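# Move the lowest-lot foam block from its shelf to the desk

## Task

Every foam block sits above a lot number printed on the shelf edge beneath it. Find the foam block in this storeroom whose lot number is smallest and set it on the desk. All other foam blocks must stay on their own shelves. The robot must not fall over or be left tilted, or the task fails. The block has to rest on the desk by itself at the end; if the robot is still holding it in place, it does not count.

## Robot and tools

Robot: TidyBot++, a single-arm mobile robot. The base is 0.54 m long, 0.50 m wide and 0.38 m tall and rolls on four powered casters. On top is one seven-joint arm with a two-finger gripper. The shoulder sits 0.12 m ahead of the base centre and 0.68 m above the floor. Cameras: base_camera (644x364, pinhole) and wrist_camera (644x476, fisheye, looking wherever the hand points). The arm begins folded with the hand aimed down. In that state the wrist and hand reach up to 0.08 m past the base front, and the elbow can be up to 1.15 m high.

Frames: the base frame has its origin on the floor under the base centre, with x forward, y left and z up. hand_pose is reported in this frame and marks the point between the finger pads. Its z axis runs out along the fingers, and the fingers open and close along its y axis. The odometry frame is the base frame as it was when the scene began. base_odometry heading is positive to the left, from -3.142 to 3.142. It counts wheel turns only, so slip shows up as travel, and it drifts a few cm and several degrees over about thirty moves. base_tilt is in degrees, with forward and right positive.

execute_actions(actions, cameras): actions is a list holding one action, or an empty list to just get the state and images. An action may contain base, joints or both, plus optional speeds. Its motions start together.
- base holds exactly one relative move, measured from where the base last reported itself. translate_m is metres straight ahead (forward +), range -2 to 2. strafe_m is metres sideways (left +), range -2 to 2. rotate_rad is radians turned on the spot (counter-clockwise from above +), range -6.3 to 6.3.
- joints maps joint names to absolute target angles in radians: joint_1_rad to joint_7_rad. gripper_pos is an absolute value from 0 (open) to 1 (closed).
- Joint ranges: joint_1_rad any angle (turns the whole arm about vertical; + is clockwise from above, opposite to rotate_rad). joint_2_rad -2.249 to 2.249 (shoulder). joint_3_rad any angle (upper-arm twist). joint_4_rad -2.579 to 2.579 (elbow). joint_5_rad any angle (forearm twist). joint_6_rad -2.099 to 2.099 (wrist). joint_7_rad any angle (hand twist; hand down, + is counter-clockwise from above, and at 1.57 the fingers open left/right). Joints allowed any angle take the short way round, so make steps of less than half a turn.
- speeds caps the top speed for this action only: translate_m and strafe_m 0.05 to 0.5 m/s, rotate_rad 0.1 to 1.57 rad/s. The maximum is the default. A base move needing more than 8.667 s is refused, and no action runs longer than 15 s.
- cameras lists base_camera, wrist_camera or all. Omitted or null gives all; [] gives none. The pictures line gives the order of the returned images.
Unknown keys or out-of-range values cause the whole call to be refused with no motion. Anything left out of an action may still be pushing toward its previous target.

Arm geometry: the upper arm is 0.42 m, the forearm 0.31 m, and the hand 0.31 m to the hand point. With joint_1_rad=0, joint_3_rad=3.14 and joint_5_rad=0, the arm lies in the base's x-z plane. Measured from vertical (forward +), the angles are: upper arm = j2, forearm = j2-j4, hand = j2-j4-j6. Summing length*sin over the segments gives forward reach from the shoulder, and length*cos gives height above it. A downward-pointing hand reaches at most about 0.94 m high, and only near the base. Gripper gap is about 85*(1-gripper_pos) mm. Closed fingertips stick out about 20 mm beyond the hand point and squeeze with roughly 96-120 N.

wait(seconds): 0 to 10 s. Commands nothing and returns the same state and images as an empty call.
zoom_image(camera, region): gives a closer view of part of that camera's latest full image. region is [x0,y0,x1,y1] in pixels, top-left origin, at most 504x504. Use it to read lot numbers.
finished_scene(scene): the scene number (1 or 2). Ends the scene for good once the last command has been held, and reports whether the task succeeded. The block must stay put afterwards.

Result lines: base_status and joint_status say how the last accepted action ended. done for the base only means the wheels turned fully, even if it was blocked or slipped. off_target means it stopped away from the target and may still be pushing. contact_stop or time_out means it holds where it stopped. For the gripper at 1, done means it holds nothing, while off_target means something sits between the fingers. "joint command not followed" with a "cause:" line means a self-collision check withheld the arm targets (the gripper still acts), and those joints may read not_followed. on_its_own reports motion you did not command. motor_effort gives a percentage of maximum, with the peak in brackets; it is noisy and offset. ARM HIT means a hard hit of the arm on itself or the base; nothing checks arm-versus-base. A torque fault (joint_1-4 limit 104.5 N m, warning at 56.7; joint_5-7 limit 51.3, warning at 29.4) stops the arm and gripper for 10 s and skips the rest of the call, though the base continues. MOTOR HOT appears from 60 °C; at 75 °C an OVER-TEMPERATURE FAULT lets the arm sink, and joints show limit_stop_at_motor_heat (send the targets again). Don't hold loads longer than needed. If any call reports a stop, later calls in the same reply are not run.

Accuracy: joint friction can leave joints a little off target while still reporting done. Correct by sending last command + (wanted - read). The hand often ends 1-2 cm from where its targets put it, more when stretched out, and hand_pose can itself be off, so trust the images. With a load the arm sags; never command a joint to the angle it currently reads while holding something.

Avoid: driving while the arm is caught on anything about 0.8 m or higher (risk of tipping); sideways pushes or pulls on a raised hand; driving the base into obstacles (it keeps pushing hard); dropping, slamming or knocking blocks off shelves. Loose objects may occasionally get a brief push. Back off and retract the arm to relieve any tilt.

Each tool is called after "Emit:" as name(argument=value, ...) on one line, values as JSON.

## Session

Emit:
execute_actions(actions=[])

Scene clock: 0.00 s.
base_odometry: x=+0.000 y=+0.000 heading=+0.000 (m, m, rad; odometry frame)
base_tilt: forward=+0.4 right=+0.2 (deg)
base_status: not commanded
joint_positions: joint_1_rad=-0.009 joint_2_rad=-0.387 joint_3_rad=+3.125 joint_4_rad=-2.534 joint_5_rad=-0.053 joint_6_rad=-0.828 joint_7_rad=+1.576 gripper_pos=+0.000
joint_status: not commanded
motor_effort: joint_1_rad=+0 joint_2_rad=+1 joint_3_rad=-2 joint_4_rad=+14 joint_5_rad=+0 joint_6_rad=+1 joint_7_rad=-2 (%)
hand_pose: x=+0.2748 y=+0.0167 z=+0.5932 quat_wxyz=(-0.018, +0.996, -0.001, +0.083) (m; base frame)
pictures: base_camera, wrist_camera
Images, in order (width x height): base_camera 644x364, wrist_camera 644x476.

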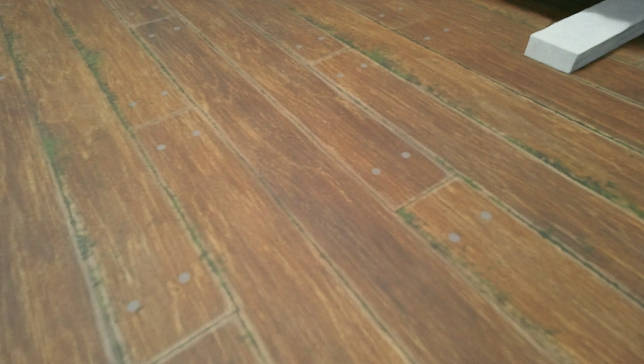

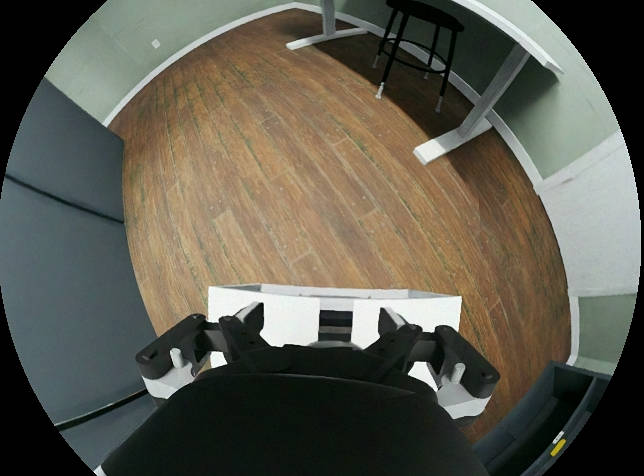

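Emit:
execute_actions(actions=[{"base":{"rotate_rad":0.55},"joints":{"joint_1_rad":2.9,"joint_6_rad":0.15,"joint_5_rad":0,"joint_2_rad":-0.35}}])

Scene clock: 7.67 s.
base_odometry: x=+0.000 y=+0.000 heading=+0.550 (m, m, rad; odometry frame)
base_tilt: forward=+0.5 right=+0.1 (deg)
base_status: done
joint_positions: joint_1_rad=+2.887 joint_2_rad=-0.379 joint_3_rad=+3.125 joint_4_rad=-2.534 joint_5_rad=-0.034 joint_6_rad=+0.119 joint_7_rad=+1.576 gripper_pos=+0.000
joint_status: all done
motor_effort: joint_1_rad=+0(1) joint_2_rad=-4(3) joint_3_rad=-1(0) joint_4_rad=+19(19) joint_5_rad=+0(0) joint_6_rad=+8(8) joint_7_rad=-1(1) (%)
hand_pose: x=-0.2514 y=-0.1034 z=+0.7597 quat_wxyz=(+0.520, +0.103, -0.845, +0.074) (m; base frame)
pictures: base_camera, wrist_camera
Images, in order (width x height): base_camera 644x364, wrist_camera 644x476.

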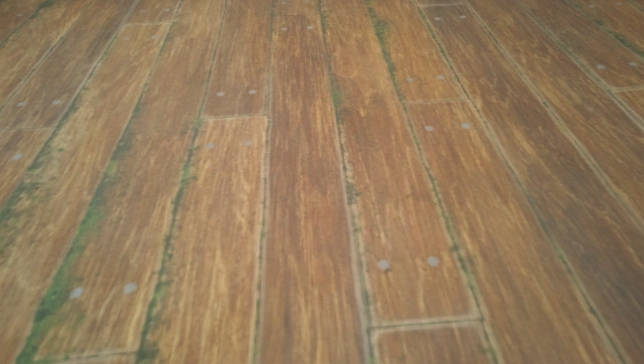

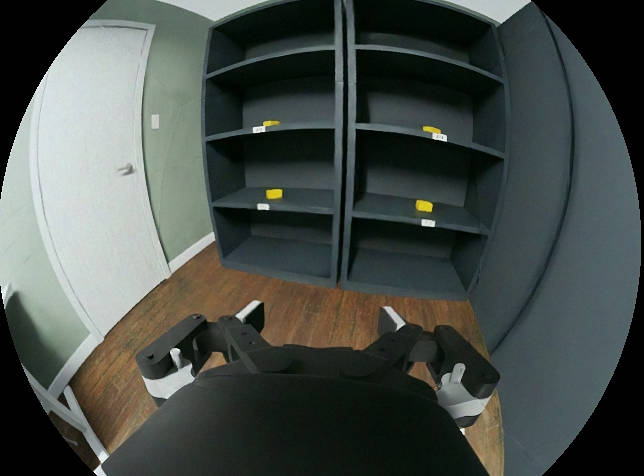

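Emit:
execute_actions(actions=[{"base":{"translate_m":-0.6},"joints":{"joint_1_rad":3.14,"joint_6_rad":-0.1}}], cameras=["wrist_camera"])

Emit:
execute_actions(actions=[{"base":{"strafe_m":-0.6}}], cameras=["wrist_camera"])

Scene clock: 14.67 s.
base_odometry: x=-0.511 y=-0.314 heading=+0.550 (m, m, rad; odometry frame)
base_tilt: forward=+0.4 right=+0.1 (deg)
base_status: done
joint_positions: joint_1_rad=+3.127 joint_2_rad=-0.370 joint_3_rad=+3.125 joint_4_rad=-2.534 joint_5_rad=-0.034 joint_6_rad=-0.074 joint_7_rad=+1.576 gripper_pos=+0.000
joint_status: all done
motor_effort: joint_1_rad=+0(1) joint_2_rad=-3(5) joint_3_rad=-1(1) joint_4_rad=+18(19) joint_5_rad=+0(0) joint_6_rad=+7(9) joint_7_rad=-1(1) (%)
hand_pose: x=-0.2336 y=-0.0131 z=+0.7055 quat_wxyz=(+0.436, +0.003, -0.900, +0.011) (m; base frame)
pictures: wrist_camera
Images, in order (width x height): wrist_camera 644x476.

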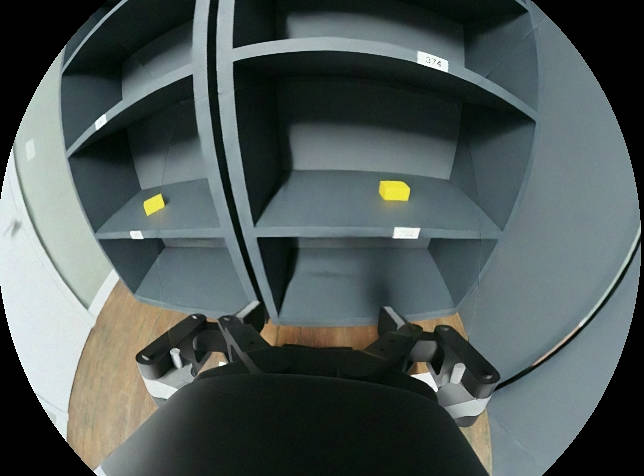

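Scene clock: 17.23 s.
base_odometry: x=-0.198 y=-0.826 heading=+0.550 (m, m, rad; odometry frame)
base_tilt: forward=+0.5 right=+0.2 (deg)
base_status: done
joint_positions: joint_1_rad=+3.127 joint_2_rad=-0.370 joint_3_rad=+3.125 joint_4_rad=-2.534 joint_5_rad=-0.034 joint_6_rad=-0.074 joint_7_rad=+1.576 gripper_pos=+0.000
joint_status: not commanded
motor_effort: joint_1_rad=+0(0) joint_2_rad=-3(3) joint_3_rad=-1(0) joint_4_rad=+17(18) joint_5_rad=+0(0) joint_6_rad=+7(7) joint_7_rad=-1(0) (%)
hand_pose: x=-0.2336 y=-0.0130 z=+0.7055 quat_wxyz=(+0.436, +0.003, -0.900, +0.011) (m; base frame)
pictures: wrist_camera
Images, in order (width x height): wrist_camera 644x476.

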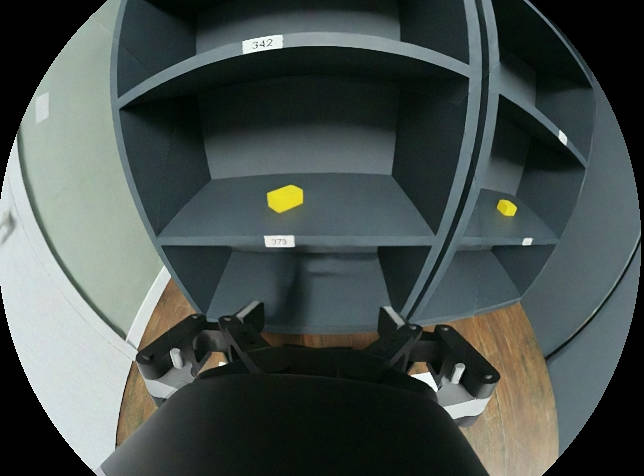

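Emit:
zoom_image(camera="wrist_camera", region=[250,225,310,255])

Emit:
execute_actions(actions=[{"base":{"strafe_m":0.75},"joints":{"joint_2_rad":0.2,"joint_6_rad":0.5}}], cameras=["wrist_camera"])

Emit:
zoom_image(camera="wrist_camera", region=[280,160,440,280])

Region (250, 225, 310, 255) of wrist_camera's 644x476 image, scaled by 8.400.

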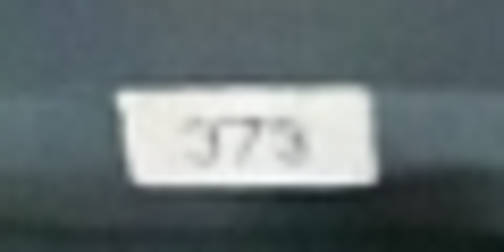

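Scene clock: 25.70 s.
base_odometry: x=-0.590 y=-0.187 heading=+0.550 (m, m, rad; odometry frame)
base_tilt: forward=+0.5 right=+0.2 (deg)
base_status: done
joint_positions: joint_1_rad=+3.132 joint_2_rad=+0.179 joint_3_rad=+3.125 joint_4_rad=-2.534 joint_5_rad=-0.033 joint_6_rad=+0.471 joint_7_rad=+1.576 gripper_pos=+0.000
joint_status: all done
motor_effort: joint_1_rad=+0(1) joint_2_rad=-17(19) joint_3_rad=-2(0) joint_4_rad=+11(18) joint_5_rad=+1(1) joint_6_rad=+7(8) joint_7_rad=-1(1) (%)
hand_pose: x=-0.3298 y=-0.0086 z=+0.6163 quat_wxyz=(+0.435, -0.003, -0.901, +0.006) (m; base frame)
pictures: wrist_camera
Images, in order (width x height): wrist_camera 644x476.

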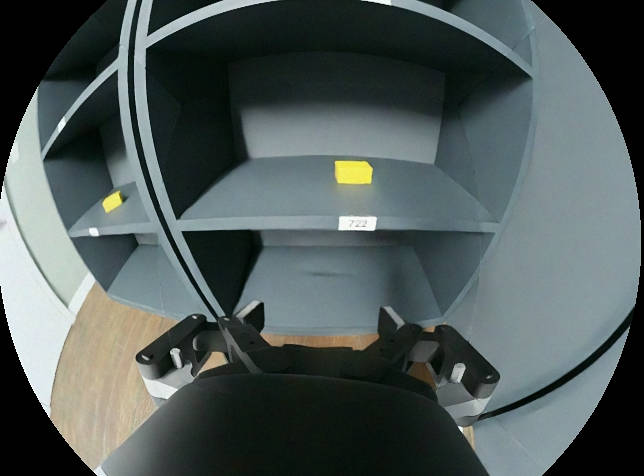

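Region (280, 160, 440, 280) of wrist_camera's 644x476 image, scaled by 3.150; it fills the top 378 rows of this view, and the rest is white.

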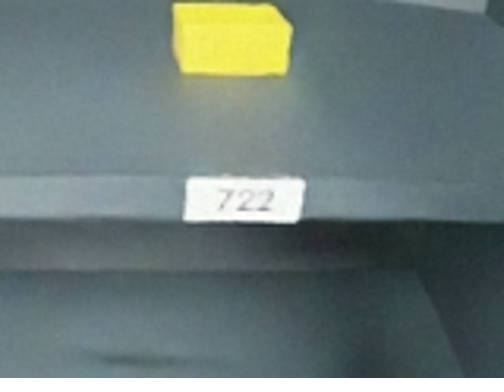

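Emit:
execute_actions(actions=[{"base":{"translate_m":2},"joints":{"joint_1_rad":0.05,"joint_2_rad":-0.35,"joint_6_rad":0.1}}])

Scene clock: 34.37 s.
base_odometry: x=+1.115 y=+0.859 heading=+0.550 (m, m, rad; odometry frame)
base_tilt: forward=+0.5 right=+0.2 (deg)
base_status: done
joint_positions: joint_1_rad=+0.063 joint_2_rad=-0.325 joint_3_rad=+3.125 joint_4_rad=-2.534 joint_5_rad=-0.033 joint_6_rad=+0.131 joint_7_rad=+1.576 gripper_pos=+0.000
joint_status: all done
motor_effort: joint_1_rad=+0(1) joint_2_rad=-5(19) joint_3_rad=-1(2) joint_4_rad=+18(17) joint_5_rad=+0(0) joint_6_rad=+8(8) joint_7_rad=-1(2) (%)
hand_pose: x=+0.5085 y=-0.0180 z=+0.7418 quat_wxyz=(+0.009, +0.861, -0.032, +0.507) (m; base frame)
pictures: base_camera, wrist_camera
Images, in order (width x height): base_camera 644x364, wrist_camera 644x476.

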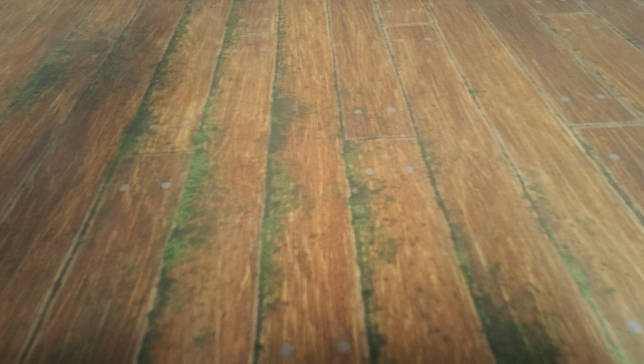

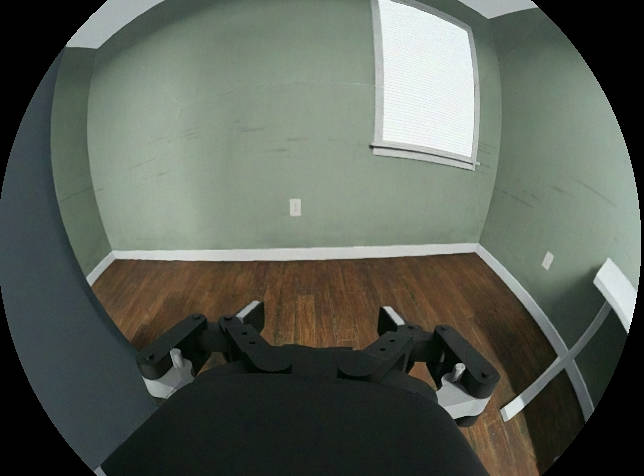

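Emit:
execute_actions(actions=[{"base":{"translate_m":1.1},"joints":{"joint_1_rad":-0.5}}], cameras=[])

Emit:
execute_actions(actions=[{"base":{"rotate_rad":1.59},"joints":{"joint_1_rad":0.01}}])

Scene clock: 41.47 s.
base_odometry: x=+2.052 y=+1.435 heading=+0.550 (m, m, rad; odometry frame)
base_tilt: forward=+0.5 right=+0.1 (deg)
base_status: done
joint_positions: joint_1_rad=-0.487 joint_2_rad=-0.331 joint_3_rad=+3.125 joint_4_rad=-2.534 joint_5_rad=-0.033 joint_6_rad=+0.129 joint_7_rad=+1.576 gripper_pos=+0.000
joint_status: all done
motor_effort: joint_1_rad=+0(1) joint_2_rad=-5(7) joint_3_rad=+0(0) joint_4_rad=+17(18) joint_5_rad=+1(0) joint_6_rad=+7(8) joint_7_rad=-1(1) (%)
hand_pose: x=+0.4600 y=+0.1880 z=+0.7436 quat_wxyz=(-0.129, +0.837, +0.203, +0.492) (m; base frame)
pictures: none
No camera images: the call's "cameras" was empty. Leave "cameras" out to get every camera's image.

Scene clock: 43.80 s.
base_odometry: x=+2.053 y=+1.435 heading=+2.140 (m, m, rad; odometry frame)
base_tilt: forward=+0.5 right=+0.2 (deg)
base_status: done
joint_positions: joint_1_rad=-0.005 joint_2_rad=-0.331 joint_3_rad=+3.125 joint_4_rad=-2.534 joint_5_rad=-0.033 joint_6_rad=+0.129 joint_7_rad=+1.576 gripper_pos=+0.000
joint_status: all done
motor_effort: joint_1_rad=+0(1) joint_2_rad=-5(6) joint_3_rad=-2(0) joint_4_rad=+17(18) joint_5_rad=+1(1) joint_6_rad=+7(7) joint_7_rad=-1(2) (%)
hand_pose: x=+0.5082 y=+0.0086 z=+0.7436 quat_wxyz=(-0.008, +0.861, -0.002, +0.509) (m; base frame)
pictures: base_camera, wrist_camera
Images, in order (width x height): base_camera 644x364, wrist_camera 644x476.

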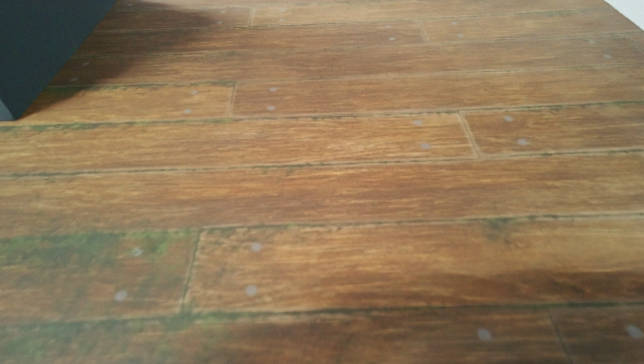

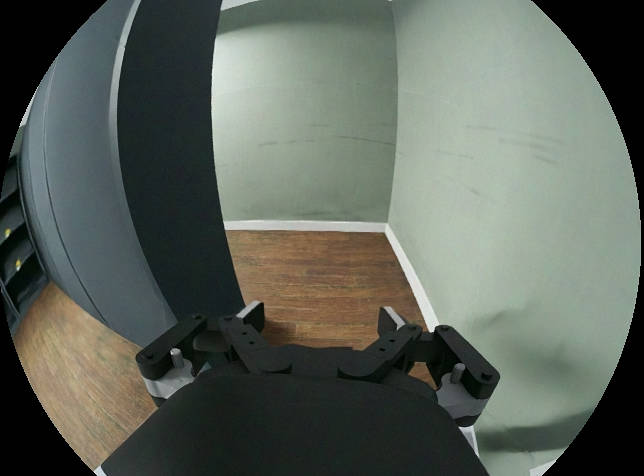

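Emit:
execute_actions(actions=[{"base":{"translate_m":1.7},"joints":{"joint_1_rad":-1.57,"joint_6_rad":0.3}}])

Scene clock: 51.47 s.
base_odometry: x=+1.135 y=+2.866 heading=+2.141 (m, m, rad; odometry frame)
base_tilt: forward=+0.5 right=+0.2 (deg)
base_status: done
joint_positions: joint_1_rad=-1.557 joint_2_rad=-0.333 joint_3_rad=+3.125 joint_4_rad=-2.534 joint_5_rad=-0.033 joint_6_rad=+0.269 joint_7_rad=+1.576 gripper_pos=+0.000
joint_status: all done
motor_effort: joint_1_rad=+0(0) joint_2_rad=-5(6) joint_3_rad=-1(1) joint_4_rad=+18(19) joint_5_rad=+1(1) joint_6_rad=+8(8) joint_7_rad=-1(1) (%)
hand_pose: x=+0.1189 y=+0.4073 z=+0.7838 quat_wxyz=(-0.403, +0.590, +0.574, +0.400) (m; base frame)
pictures: base_camera, wrist_camera
Images, in order (width x height): base_camera 644x364, wrist_camera 644x476.

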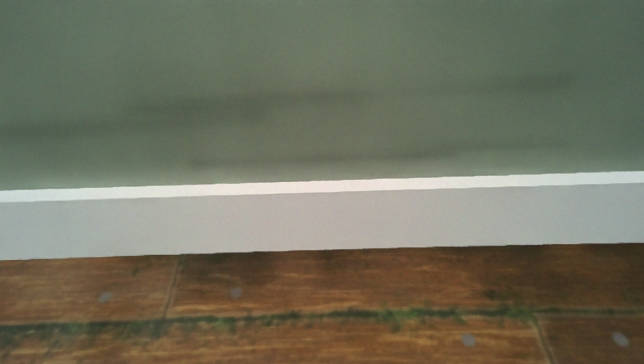

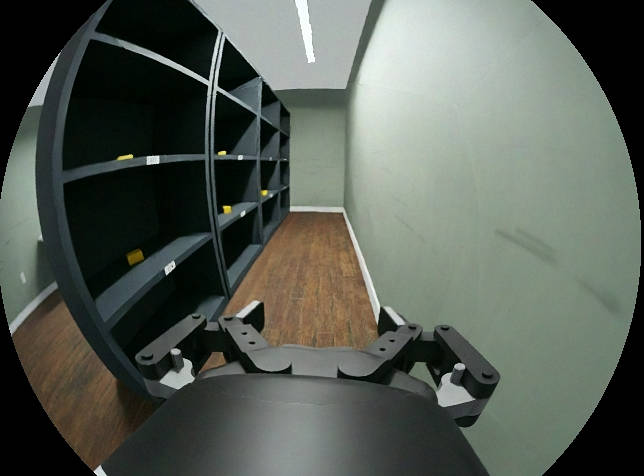

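Emit:
execute_actions(actions=[{"base":{"strafe_m":1.0},"joints":{"joint_1_rad":-3.13,"joint_6_rad":-0.1}}])

Emit:
execute_actions(actions=[{"base":{"strafe_m":0.9}}])

Emit:
execute_actions(actions=[{"base":{"strafe_m":0.9}}])

Scene clock: 58.53 s.
base_odometry: x=+0.292 y=+2.327 heading=+2.140 (m, m, rad; odometry frame)
base_tilt: forward=+0.4 right=+0.1 (deg)
base_status: done
joint_positions: joint_1_rad=-3.115 joint_2_rad=-0.334 joint_3_rad=+3.125 joint_4_rad=-2.534 joint_5_rad=-0.033 joint_6_rad=-0.069 joint_7_rad=+1.576 gripper_pos=+0.000
joint_status: all done
motor_effort: joint_1_rad=+0(0) joint_2_rad=-5(6) joint_3_rad=-1(1) joint_4_rad=+17(19) joint_5_rad=+1(1) joint_6_rad=+7(8) joint_7_rad=-1(1) (%)
hand_pose: x=-0.2354 y=+0.0015 z=+0.6939 quat_wxyz=(-0.422, +0.015, +0.906, -0.002) (m; base frame)
pictures: base_camera, wrist_camera
Images, in order (width x height): base_camera 644x364, wrist_camera 644x476.

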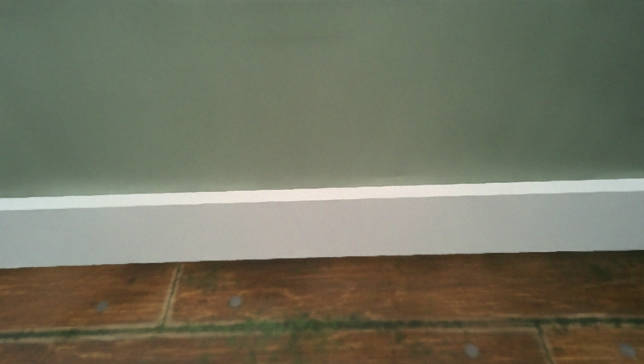

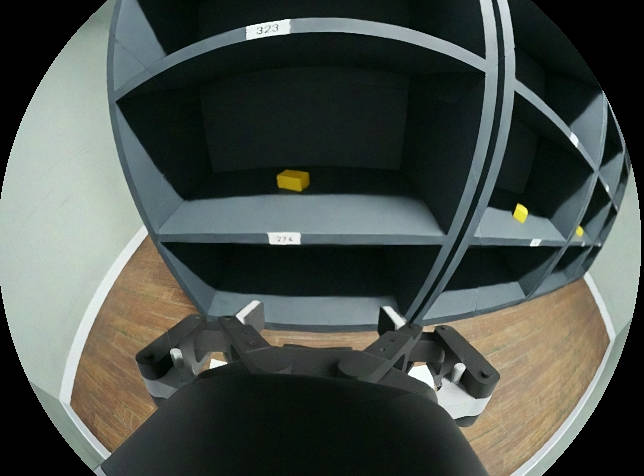

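Scene clock: 61.70 s.
base_odometry: x=-0.466 y=+1.842 heading=+2.140 (m, m, rad; odometry frame)
base_tilt: forward=+0.5 right=+0.1 (deg)
base_status: done
joint_positions: joint_1_rad=-3.117 joint_2_rad=-0.334 joint_3_rad=+3.125 joint_4_rad=-2.534 joint_5_rad=-0.033 joint_6_rad=-0.069 joint_7_rad=+1.576 gripper_pos=+0.000
joint_status: not commanded
motor_effort: joint_1_rad=+0(0) joint_2_rad=-4(5) joint_3_rad=-2(1) joint_4_rad=+17(18) joint_5_rad=+1(1) joint_6_rad=+7(7) joint_7_rad=-1(1) (%)
hand_pose: x=-0.2354 y=+0.0010 z=+0.6939 quat_wxyz=(-0.422, +0.015, +0.906, -0.002) (m; base frame)
pictures: base_camera, wrist_camera
Images, in order (width x height): base_camera 644x364, wrist_camera 644x476.

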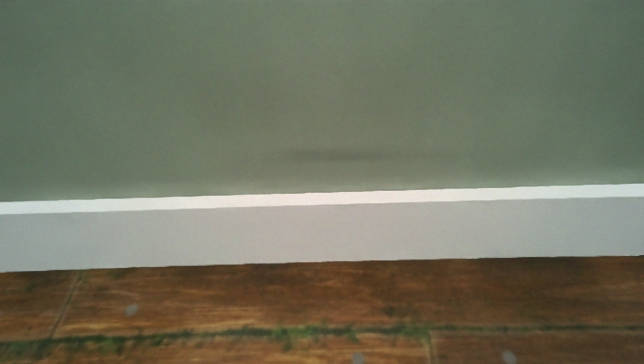

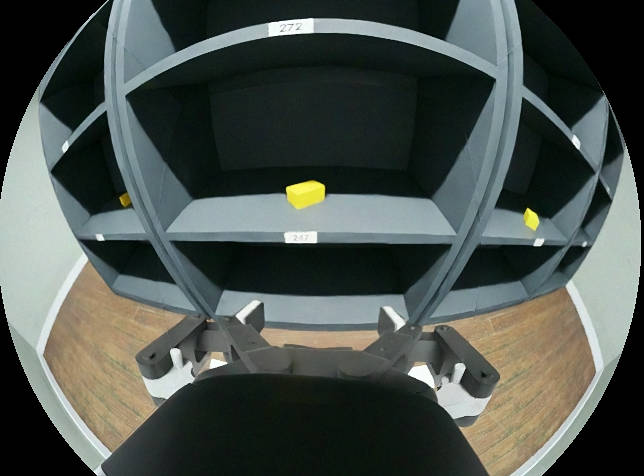

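Scene clock: 64.87 s.
base_odometry: x=-1.224 y=+1.357 heading=+2.140 (m, m, rad; odometry frame)
base_tilt: forward=+0.5 right=+0.1 (deg)
base_status: done
joint_positions: joint_1_rad=-3.117 joint_2_rad=-0.334 joint_3_rad=+3.125 joint_4_rad=-2.534 joint_5_rad=-0.033 joint_6_rad=-0.069 joint_7_rad=+1.576 gripper_pos=+0.000
joint_status: not commanded
motor_effort: joint_1_rad=+0(0) joint_2_rad=-5(5) joint_3_rad=-1(0) joint_4_rad=+17(18) joint_5_rad=+0(0) joint_6_rad=+7(7) joint_7_rad=-1(0) (%)
hand_pose: x=-0.2353 y=+0.0009 z=+0.6939 quat_wxyz=(-0.422, +0.015, +0.906, -0.003) (m; base frame)
pictures: base_camera, wrist_camera
Images, in order (width x height): base_camera 644x364, wrist_camera 644x476.

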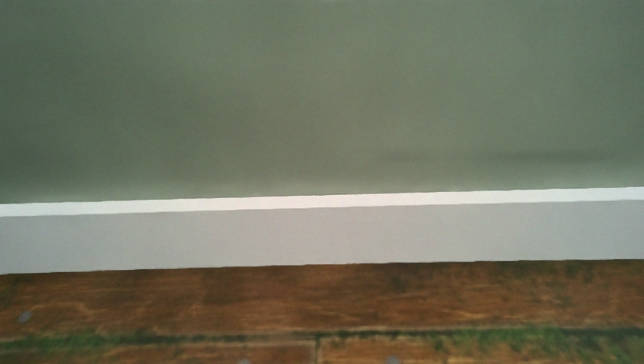

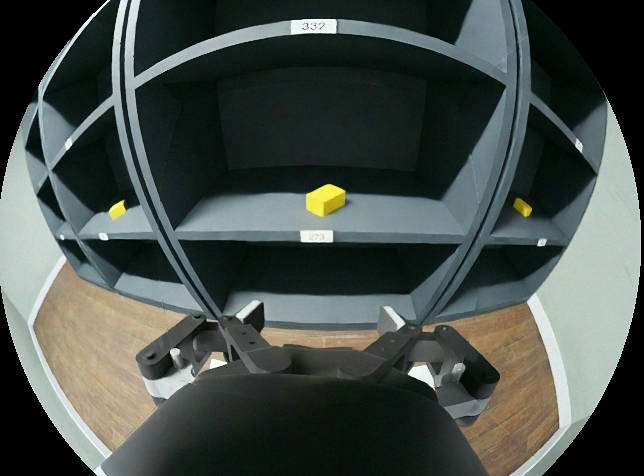

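Emit:
zoom_image(camera="wrist_camera", region=[290,220,350,250])

Emit:
execute_actions(actions=[{"base":{"strafe_m":0.75},"joints":{"joint_2_rad":0.2,"joint_6_rad":0.7}}], cameras=["wrist_camera"])

Region (290, 220, 350, 250) of wrist_camera's 644x476 image, scaled by 8.400.

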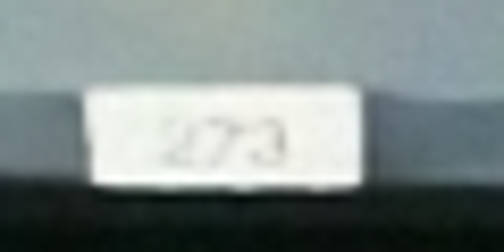

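Scene clock: 71.17 s.
base_odometry: x=-1.856 y=+0.952 heading=+2.140 (m, m, rad; odometry frame)
base_tilt: forward=+0.5 right=+0.1 (deg)
base_status: done
joint_positions: joint_1_rad=-3.119 joint_2_rad=+0.179 joint_3_rad=+3.125 joint_4_rad=-2.534 joint_5_rad=-0.032 joint_6_rad=+0.672 joint_7_rad=+1.576 gripper_pos=+0.000
joint_status: all done
motor_effort: joint_1_rad=+0(1) joint_2_rad=-18(18) joint_3_rad=-1(3) joint_4_rad=+11(18) joint_5_rad=+0(1) joint_6_rad=+8(9) joint_7_rad=-3(2) (%)
hand_pose: x=-0.3636 y=+0.0077 z=+0.6689 quat_wxyz=(-0.523, +0.017, +0.852, +0.004) (m; base frame)
pictures: wrist_camera
Images, in order (width x height): wrist_camera 644x476.

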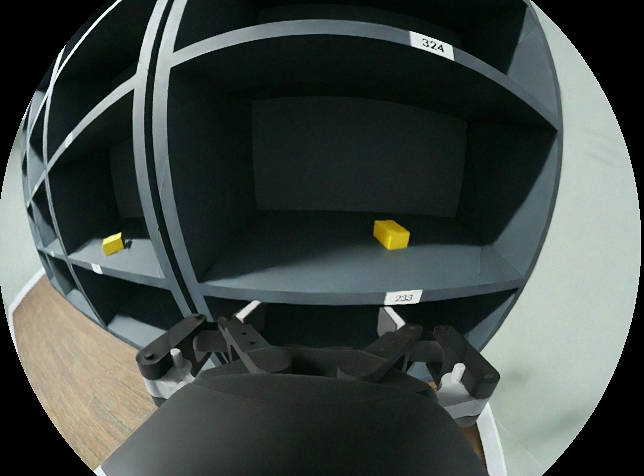

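Emit:
zoom_image(camera="wrist_camera", region=[340,200,460,320])

Region (340, 200, 460, 320) of wrist_camera's 644x476 image, scaled by 4.200.

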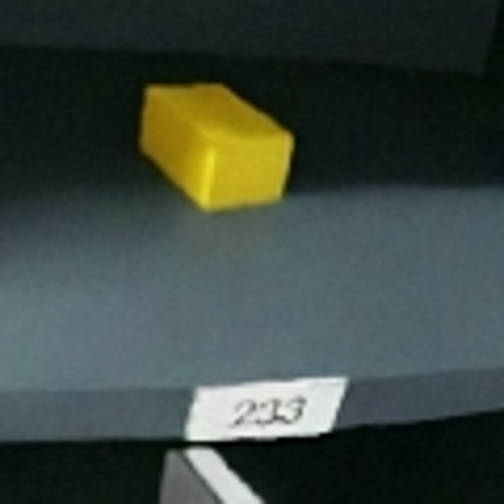

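Emit:
execute_actions(actions=[{"base":{"strafe_m":0.15}}], cameras=[])

Emit:
execute_actions(actions=[{"base":{"translate_m":-0.15},"joints":{"joint_1_rad":-3.07,"joint_2_rad":0.58,"joint_4_rad":-1.37,"joint_6_rad":-0.68,"joint_7_rad":1.97}}], cameras=["wrist_camera"])

Scene clock: 91.00 s.
base_odometry: x=-1.982 y=+0.872 heading=+2.140 (m, m, rad; odometry frame)
base_tilt: forward=+0.5 right=+0.1 (deg)
base_status: done
joint_positions: joint_1_rad=-3.122 joint_2_rad=+0.179 joint_3_rad=+3.125 joint_4_rad=-2.534 joint_5_rad=-0.031 joint_6_rad=+0.672 joint_7_rad=+1.576 gripper_pos=+0.000
joint_status: not commanded
motor_effort: joint_1_rad=+0(2) joint_2_rad=-18(18) joint_3_rad=-2(3) joint_4_rad=+12(12) joint_5_rad=+1(1) joint_6_rad=+8(8) joint_7_rad=-1(2) (%)
hand_pose: x=-0.3636 y=+0.0061 z=+0.6689 quat_wxyz=(-0.523, +0.015, +0.852, +0.003) (m; base frame)
pictures: none
No camera images: the call's "cameras" was empty. Leave "cameras" out to get every camera's image.

Scene clock: 93.43 s.
base_odometry: x=-1.902 y=+0.745 heading=+2.139 (m, m, rad; odometry frame)
base_tilt: forward=+0.5 right=+0.2 (deg)
base_status: done
joint_positions: joint_1_rad=-3.087 joint_2_rad=+0.560 joint_3_rad=+3.125 joint_4_rad=-1.394 joint_5_rad=-0.030 joint_6_rad=-0.651 joint_7_rad=+1.926 gripper_pos=+0.000
joint_status: all done
motor_effort: joint_1_rad=+0(0) joint_2_rad=-38(41) joint_3_rad=-3(3) joint_4_rad=+19(20) joint_5_rad=+0(1) joint_6_rad=+5(8) joint_7_rad=-1(1) (%)
hand_pose: x=-0.5546 y=+0.0203 z=+0.6533 quat_wxyz=(-0.263, -0.141, +0.954, +0.036) (m; base frame)
pictures: wrist_camera
Images, in order (width x height): wrist_camera 644x476.

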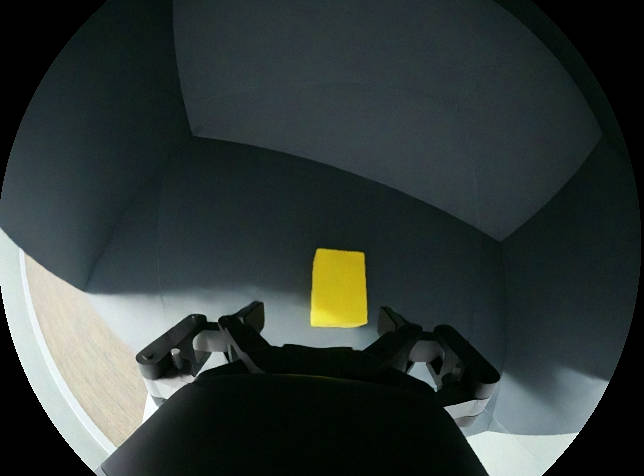

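Emit:
execute_actions(actions=[{"joints":{"joint_1_rad":-3.035,"joint_2_rad":0.775,"joint_4_rad":-1.275,"joint_6_rad":-0.54}}], cameras=["wrist_camera"])

Scene clock: 100.43 s.
base_odometry: x=-1.902 y=+0.745 heading=+2.139 (m, m, rad; odometry frame)
base_tilt: forward=+0.5 right=+0.1 (deg)
base_status: not commanded
joint_positions: joint_1_rad=-3.047 joint_2_rad=+0.770 joint_3_rad=+3.125 joint_4_rad=-1.293 joint_5_rad=-0.030 joint_6_rad=-0.570 joint_7_rad=+1.926 gripper_pos=+0.000
joint_status: all done
motor_effort: joint_1_rad=+0(1) joint_2_rad=-42(46) joint_3_rad=-3(3) joint_4_rad=+17(20) joint_5_rad=+0(0) joint_6_rad=+4(6) joint_7_rad=-1(1) (%)
hand_pose: x=-0.6007 y=+0.0516 z=+0.5638 quat_wxyz=(-0.249, -0.120, +0.960, +0.038) (m; base frame)
pictures: wrist_camera
Images, in order (width x height): wrist_camera 644x476.

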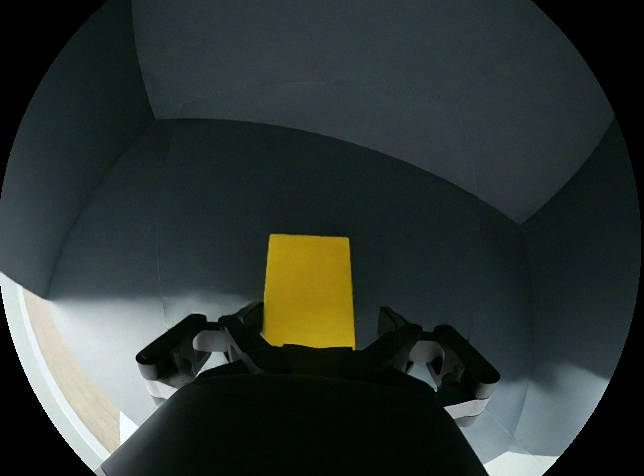

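Emit:
execute_actions(actions=[{"joints":{"gripper_pos":1}}], cameras=["wrist_camera"])

Emit:
execute_actions(actions=[{"joints":{"joint_2_rad":0.62}}], cameras=["wrist_camera"])

Scene clock: 105.60 s.
base_odometry: x=-1.902 y=+0.745 heading=+2.140 (m, m, rad; odometry frame)
base_tilt: forward=+0.5 right=+0.2 (deg)
base_status: not commanded
joint_positions: joint_1_rad=-3.047 joint_2_rad=+0.768 joint_3_rad=+3.125 joint_4_rad=-1.292 joint_5_rad=-0.030 joint_6_rad=-0.570 joint_7_rad=+1.926 gripper_pos=+0.393
joint_status: gripper_pos off_target (ended at +0.393, target +1.000)
motor_effort: joint_1_rad=+0(1) joint_2_rad=-41(44) joint_3_rad=-2(3) joint_4_rad=+17(17) joint_5_rad=+0(1) joint_6_rad=+5(7) joint_7_rad=-1(2) (%)
hand_pose: x=-0.6013 y=+0.0521 z=+0.5660 quat_wxyz=(-0.251, -0.120, +0.960, +0.039) (m; base frame)
pictures: wrist_camera
Images, in order (width x height): wrist_camera 644x476.

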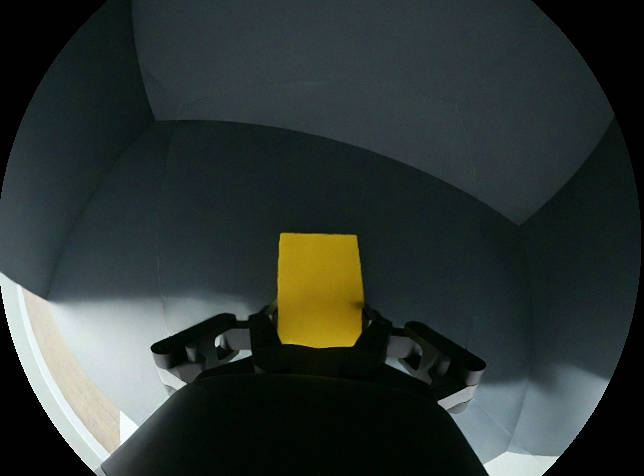

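Scene clock: 106.77 s.
base_odometry: x=-1.902 y=+0.745 heading=+2.140 (m, m, rad; odometry frame)
base_tilt: forward=+0.4 right=+0.2 (deg)
base_status: not commanded
joint_positions: joint_1_rad=-3.047 joint_2_rad=+0.627 joint_3_rad=+3.125 joint_4_rad=-1.285 joint_5_rad=-0.030 joint_6_rad=-0.570 joint_7_rad=+1.926 gripper_pos=+0.393
joint_status: all done
motor_effort: joint_1_rad=+0(1) joint_2_rad=-41(47) joint_3_rad=-2(2) joint_4_rad=+19(20) joint_5_rad=+0(0) joint_6_rad=+6(6) joint_7_rad=-1(2) (%)
hand_pose: x=-0.6128 y=+0.0532 z=+0.6713 quat_wxyz=(-0.320, -0.118, +0.939, +0.054) (m; base frame)
pictures: wrist_camera
Images, in order (width x height): wrist_camera 644x476.

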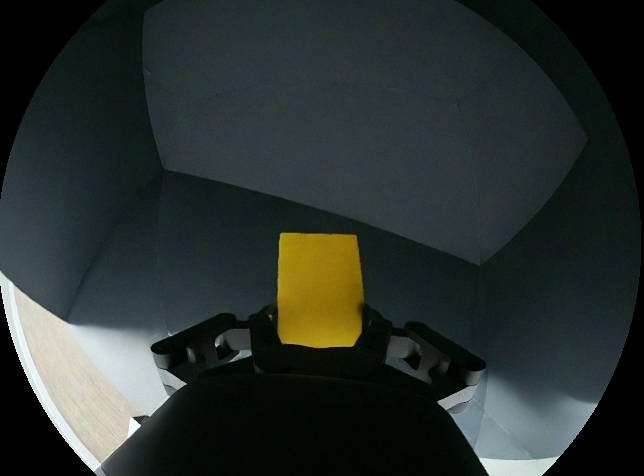

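Emit:
execute_actions(actions=[{"base":{"translate_m":0.12},"joints":{"joint_1_rad":3.14,"joint_2_rad":-0.1,"joint_4_rad":-2.3,"joint_6_rad":-0.4}}])

Emit:
execute_actions(actions=[{"base":{"strafe_m":-1.72}}])

Emit:
execute_actions(actions=[{"base":{"strafe_m":-0.88}}])

Scene clock: 113.90 s.
base_odometry: x=-1.966 y=+0.846 heading=+2.139 (m, m, rad; odometry frame)
base_tilt: forward=+0.5 right=+0.2 (deg)
base_status: done
joint_positions: joint_1_rad=-3.127 joint_2_rad=-0.075 joint_3_rad=+3.125 joint_4_rad=-2.286 joint_5_rad=-0.030 joint_6_rad=-0.433 joint_7_rad=+1.926 gripper_pos=+0.393
joint_status: all done
motor_effort: joint_1_rad=+0(1) joint_2_rad=-13(44) joint_3_rad=-1(3) joint_4_rad=+16(20) joint_5_rad=+0(0) joint_6_rad=+5(6) joint_7_rad=-1(1) (%)
hand_pose: x=-0.2499 y=-0.0059 z=+0.6400 quat_wxyz=(-0.244, -0.161, +0.956, +0.034) (m; base frame)
pictures: base_camera, wrist_camera
Images, in order (width x height): base_camera 644x364, wrist_camera 644x476.

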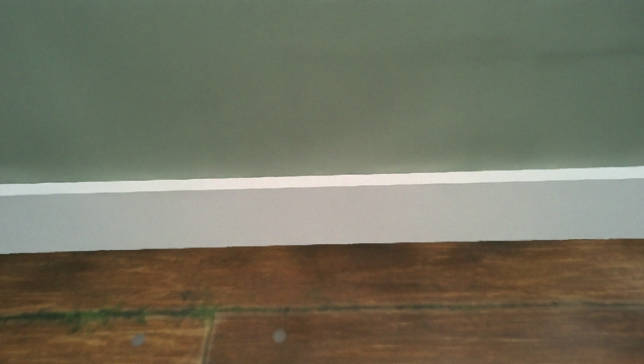

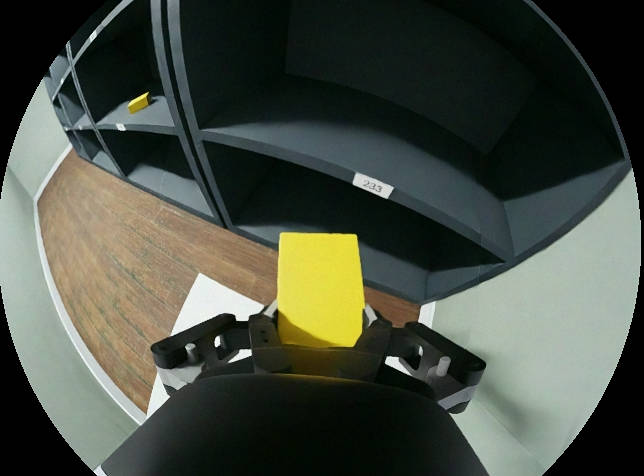

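Scene clock: 118.70 s.
base_odometry: x=-0.517 y=+1.773 heading=+2.139 (m, m, rad; odometry frame)
base_tilt: forward=+0.5 right=+0.2 (deg)
base_status: done
joint_positions: joint_1_rad=-3.133 joint_2_rad=-0.075 joint_3_rad=+3.125 joint_4_rad=-2.286 joint_5_rad=-0.030 joint_6_rad=-0.432 joint_7_rad=+1.926 gripper_pos=+0.393
joint_status: not commanded
motor_effort: joint_1_rad=+0(2) joint_2_rad=-13(14) joint_3_rad=-1(4) joint_4_rad=+16(16) joint_5_rad=+0(0) joint_6_rad=+4(5) joint_7_rad=-2(1) (%)
hand_pose: x=-0.2502 y=-0.0081 z=+0.6402 quat_wxyz=(-0.245, -0.164, +0.955, +0.034) (m; base frame)
pictures: base_camera, wrist_camera
Images, in order (width x height): base_camera 644x364, wrist_camera 644x476.

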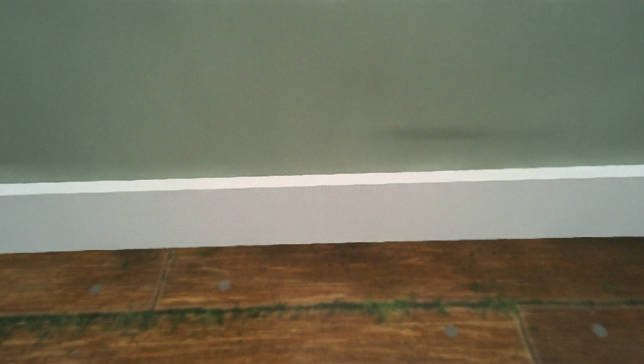

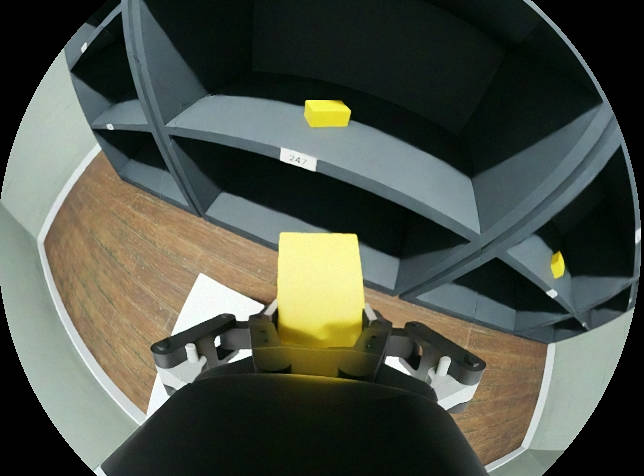

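Scene clock: 121.83 s.
base_odometry: x=+0.224 y=+2.247 heading=+2.139 (m, m, rad; odometry frame)
base_tilt: forward=+0.5 right=+0.2 (deg)
base_status: done
joint_positions: joint_1_rad=-3.134 joint_2_rad=-0.075 joint_3_rad=+3.125 joint_4_rad=-2.286 joint_5_rad=-0.030 joint_6_rad=-0.432 joint_7_rad=+1.926 gripper_pos=+0.393
joint_status: not commanded
motor_effort: joint_1_rad=+0(1) joint_2_rad=-13(13) joint_3_rad=-1(1) joint_4_rad=+16(16) joint_5_rad=+0(0) joint_6_rad=+4(4) joint_7_rad=-1(1) (%)
hand_pose: x=-0.2502 y=-0.0086 z=+0.6402 quat_wxyz=(-0.245, -0.164, +0.955, +0.034) (m; base frame)
pictures: base_camera, wrist_camera
Images, in order (width x height): base_camera 644x364, wrist_camera 644x476.

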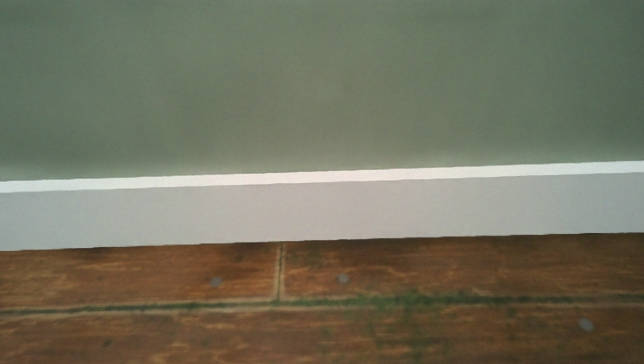

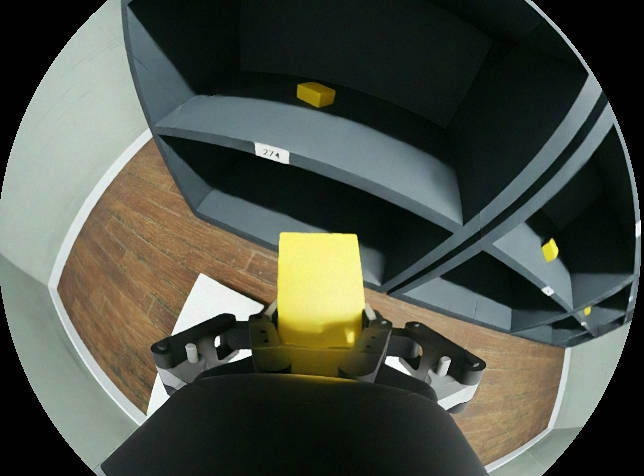

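Emit:
execute_actions(actions=[{"base":{"strafe_m":-1.1},"joints":{"joint_2_rad":-0.35,"joint_4_rad":-2.07,"joint_6_rad":-0.5}}], cameras=["wrist_camera"])

Scene clock: 129.63 s.
base_odometry: x=+1.151 y=+2.840 heading=+2.140 (m, m, rad; odometry frame)
base_tilt: forward=+0.5 right=+0.2 (deg)
base_status: done
joint_positions: joint_1_rad=-3.135 joint_2_rad=-0.336 joint_3_rad=+3.125 joint_4_rad=-2.082 joint_5_rad=-0.030 joint_6_rad=-0.471 joint_7_rad=+1.926 gripper_pos=+0.393
joint_status: all done
motor_effort: joint_1_rad=+0(1) joint_2_rad=-8(15) joint_3_rad=-1(1) joint_4_rad=+20(21) joint_5_rad=+0(0) joint_6_rad=+7(8) joint_7_rad=-1(2) (%)
hand_pose: x=-0.3001 y=-0.0101 z=+0.8370 quat_wxyz=(-0.441, -0.154, +0.881, +0.067) (m; base frame)
pictures: wrist_camera
Images, in order (width x height): wrist_camera 644x476.

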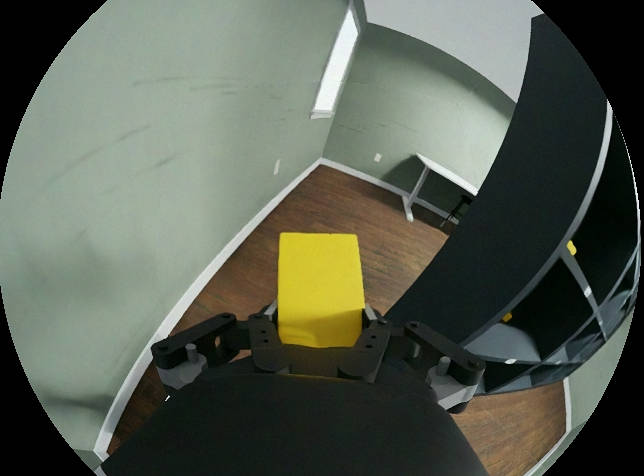

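Emit:
execute_actions(actions=[{"base":{"translate_m":-1.8}}], cameras=["wrist_camera"])

Emit:
execute_actions(actions=[{"base":{"strafe_m":1.2},"joints":{"joint_6_rad":-0.3}}], cameras=["wrist_camera"])

Scene clock: 138.97 s.
base_odometry: x=+2.121 y=+1.324 heading=+2.140 (m, m, rad; odometry frame)
base_tilt: forward=+0.4 right=+0.2 (deg)
base_status: done
joint_positions: joint_1_rad=-3.135 joint_2_rad=-0.337 joint_3_rad=+3.125 joint_4_rad=-2.082 joint_5_rad=-0.030 joint_6_rad=-0.474 joint_7_rad=+1.926 gripper_pos=+0.393
joint_status: not commanded
motor_effort: joint_1_rad=+0(1) joint_2_rad=-8(11) joint_3_rad=-1(1) joint_4_rad=+20(21) joint_5_rad=+0(0) joint_6_rad=+8(8) joint_7_rad=-1(1) (%)
hand_pose: x=-0.2994 y=-0.0101 z=+0.8365 quat_wxyz=(-0.440, -0.154, +0.882, +0.067) (m; base frame)
pictures: wrist_camera
Images, in order (width x height): wrist_camera 644x476.

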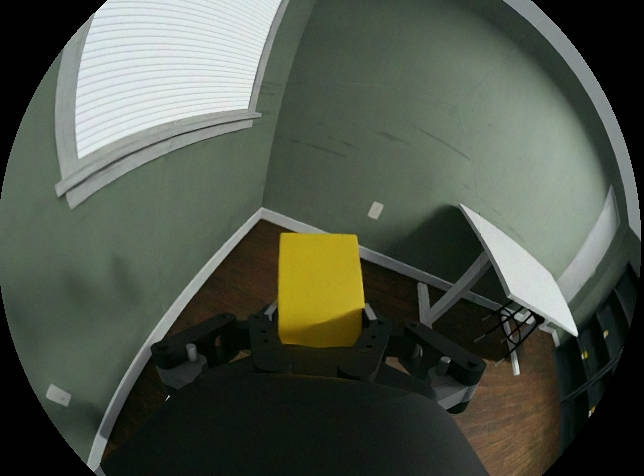

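Scene clock: 142.73 s.
base_odometry: x=+1.110 y=+0.677 heading=+2.140 (m, m, rad; odometry frame)
base_tilt: forward=+0.5 right=+0.1 (deg)
base_status: done
joint_positions: joint_1_rad=-3.135 joint_2_rad=-0.337 joint_3_rad=+3.125 joint_4_rad=-2.075 joint_5_rad=-0.030 joint_6_rad=-0.316 joint_7_rad=+1.926 gripper_pos=+0.393
joint_status: all done
motor_effort: joint_1_rad=+0(0) joint_2_rad=-8(9) joint_3_rad=-1(0) joint_4_rad=+21(24) joint_5_rad=+1(0) joint_6_rad=+8(8) joint_7_rad=-2(1) (%)
hand_pose: x=-0.3272 y=-0.0094 z=+0.8817 quat_wxyz=(-0.511, -0.147, +0.843, +0.080) (m; base frame)
pictures: wrist_camera
Images, in order (width x height): wrist_camera 644x476.

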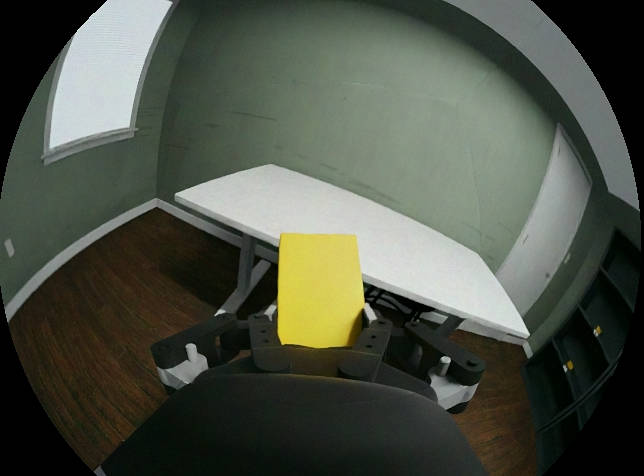

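Emit:
execute_actions(actions=[{"base":{"translate_m":-0.3},"joints":{"joint_2_rad":0.5,"joint_4_rad":-0.86,"joint_6_rad":-1.27}}], cameras=["wrist_camera"])

Emit:
execute_actions(actions=[{"joints":{"joint_2_rad":0.58}}], cameras=["wrist_camera"])

Scene clock: 151.37 s.
base_odometry: x=+1.272 y=+0.424 heading=+2.139 (m, m, rad; odometry frame)
base_tilt: forward=+0.4 right=+0.2 (deg)
base_status: done
joint_positions: joint_1_rad=-3.135 joint_2_rad=+0.479 joint_3_rad=+3.125 joint_4_rad=-0.880 joint_5_rad=-0.030 joint_6_rad=-1.241 joint_7_rad=+1.926 gripper_pos=+0.393
joint_status: all done
motor_effort: joint_1_rad=+0(0) joint_2_rad=-36(37) joint_3_rad=-3(1) joint_4_rad=+19(23) joint_5_rad=+0(0) joint_6_rad=+5(9) joint_7_rad=-2(1) (%)
hand_pose: x=-0.5423 y=-0.0142 z=+0.8546 quat_wxyz=(-0.266, -0.172, +0.948, +0.028) (m; base frame)
pictures: wrist_camera
Images, in order (width x height): wrist_camera 644x476.

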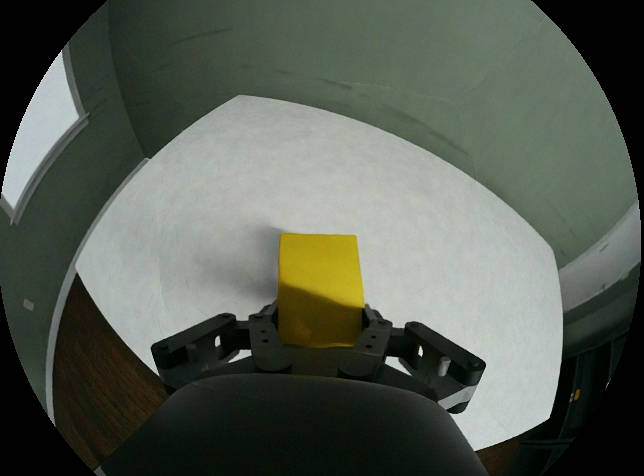

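Scene clock: 152.37 s.
base_odometry: x=+1.272 y=+0.424 heading=+2.139 (m, m, rad; odometry frame)
base_tilt: forward=+0.5 right=+0.1 (deg)
base_status: not commanded
joint_positions: joint_1_rad=-3.135 joint_2_rad=+0.573 joint_3_rad=+3.125 joint_4_rad=-0.876 joint_5_rad=-0.030 joint_6_rad=-1.241 joint_7_rad=+1.926 gripper_pos=+0.393
joint_status: all done
motor_effort: joint_1_rad=+0(0) joint_2_rad=-39(42) joint_3_rad=-2(2) joint_4_rad=+19(20) joint_5_rad=+1(0) joint_6_rad=+4(4) joint_7_rad=-1(1) (%)
hand_pose: x=-0.5568 y=-0.0141 z=+0.7939 quat_wxyz=(-0.224, -0.173, +0.959, +0.020) (m; base frame)
pictures: wrist_camera
Images, in order (width x height): wrist_camera 644x476.

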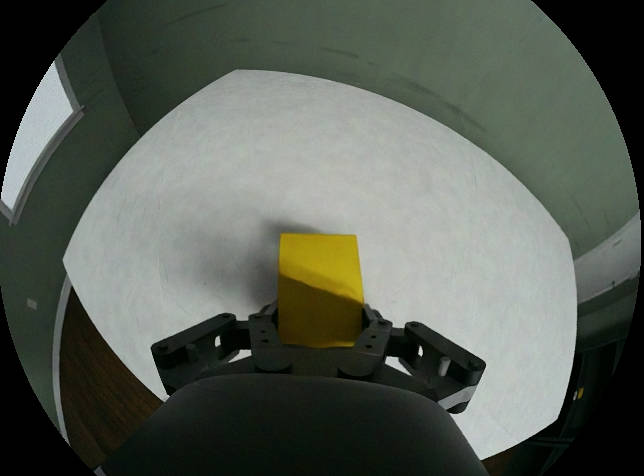

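Emit:
execute_actions(actions=[{"joints":{"joint_2_rad":0.64,"joint_6_rad":-1.17}}], cameras=[])

Scene clock: 155.27 s.
base_odometry: x=+1.272 y=+0.424 heading=+2.139 (m, m, rad; odometry frame)
base_tilt: forward=+0.4 right=+0.2 (deg)
base_status: not commanded
joint_positions: joint_1_rad=-3.135 joint_2_rad=+0.627 joint_3_rad=+3.125 joint_4_rad=-0.875 joint_5_rad=-0.030 joint_6_rad=-1.198 joint_7_rad=+1.926 gripper_pos=+0.393
joint_status: all done
motor_effort: joint_1_rad=+0(0) joint_2_rad=-41(43) joint_3_rad=-2(2) joint_4_rad=+19(20) joint_5_rad=+0(0) joint_6_rad=+4(5) joint_7_rad=-2(1) (%)
hand_pose: x=-0.5742 y=-0.0140 z=+0.7628 quat_wxyz=(-0.219, -0.172, +0.960, +0.019) (m; base frame)
pictures: none
No camera images: the call's "cameras" was empty. Leave "cameras" out to get every camera's image.


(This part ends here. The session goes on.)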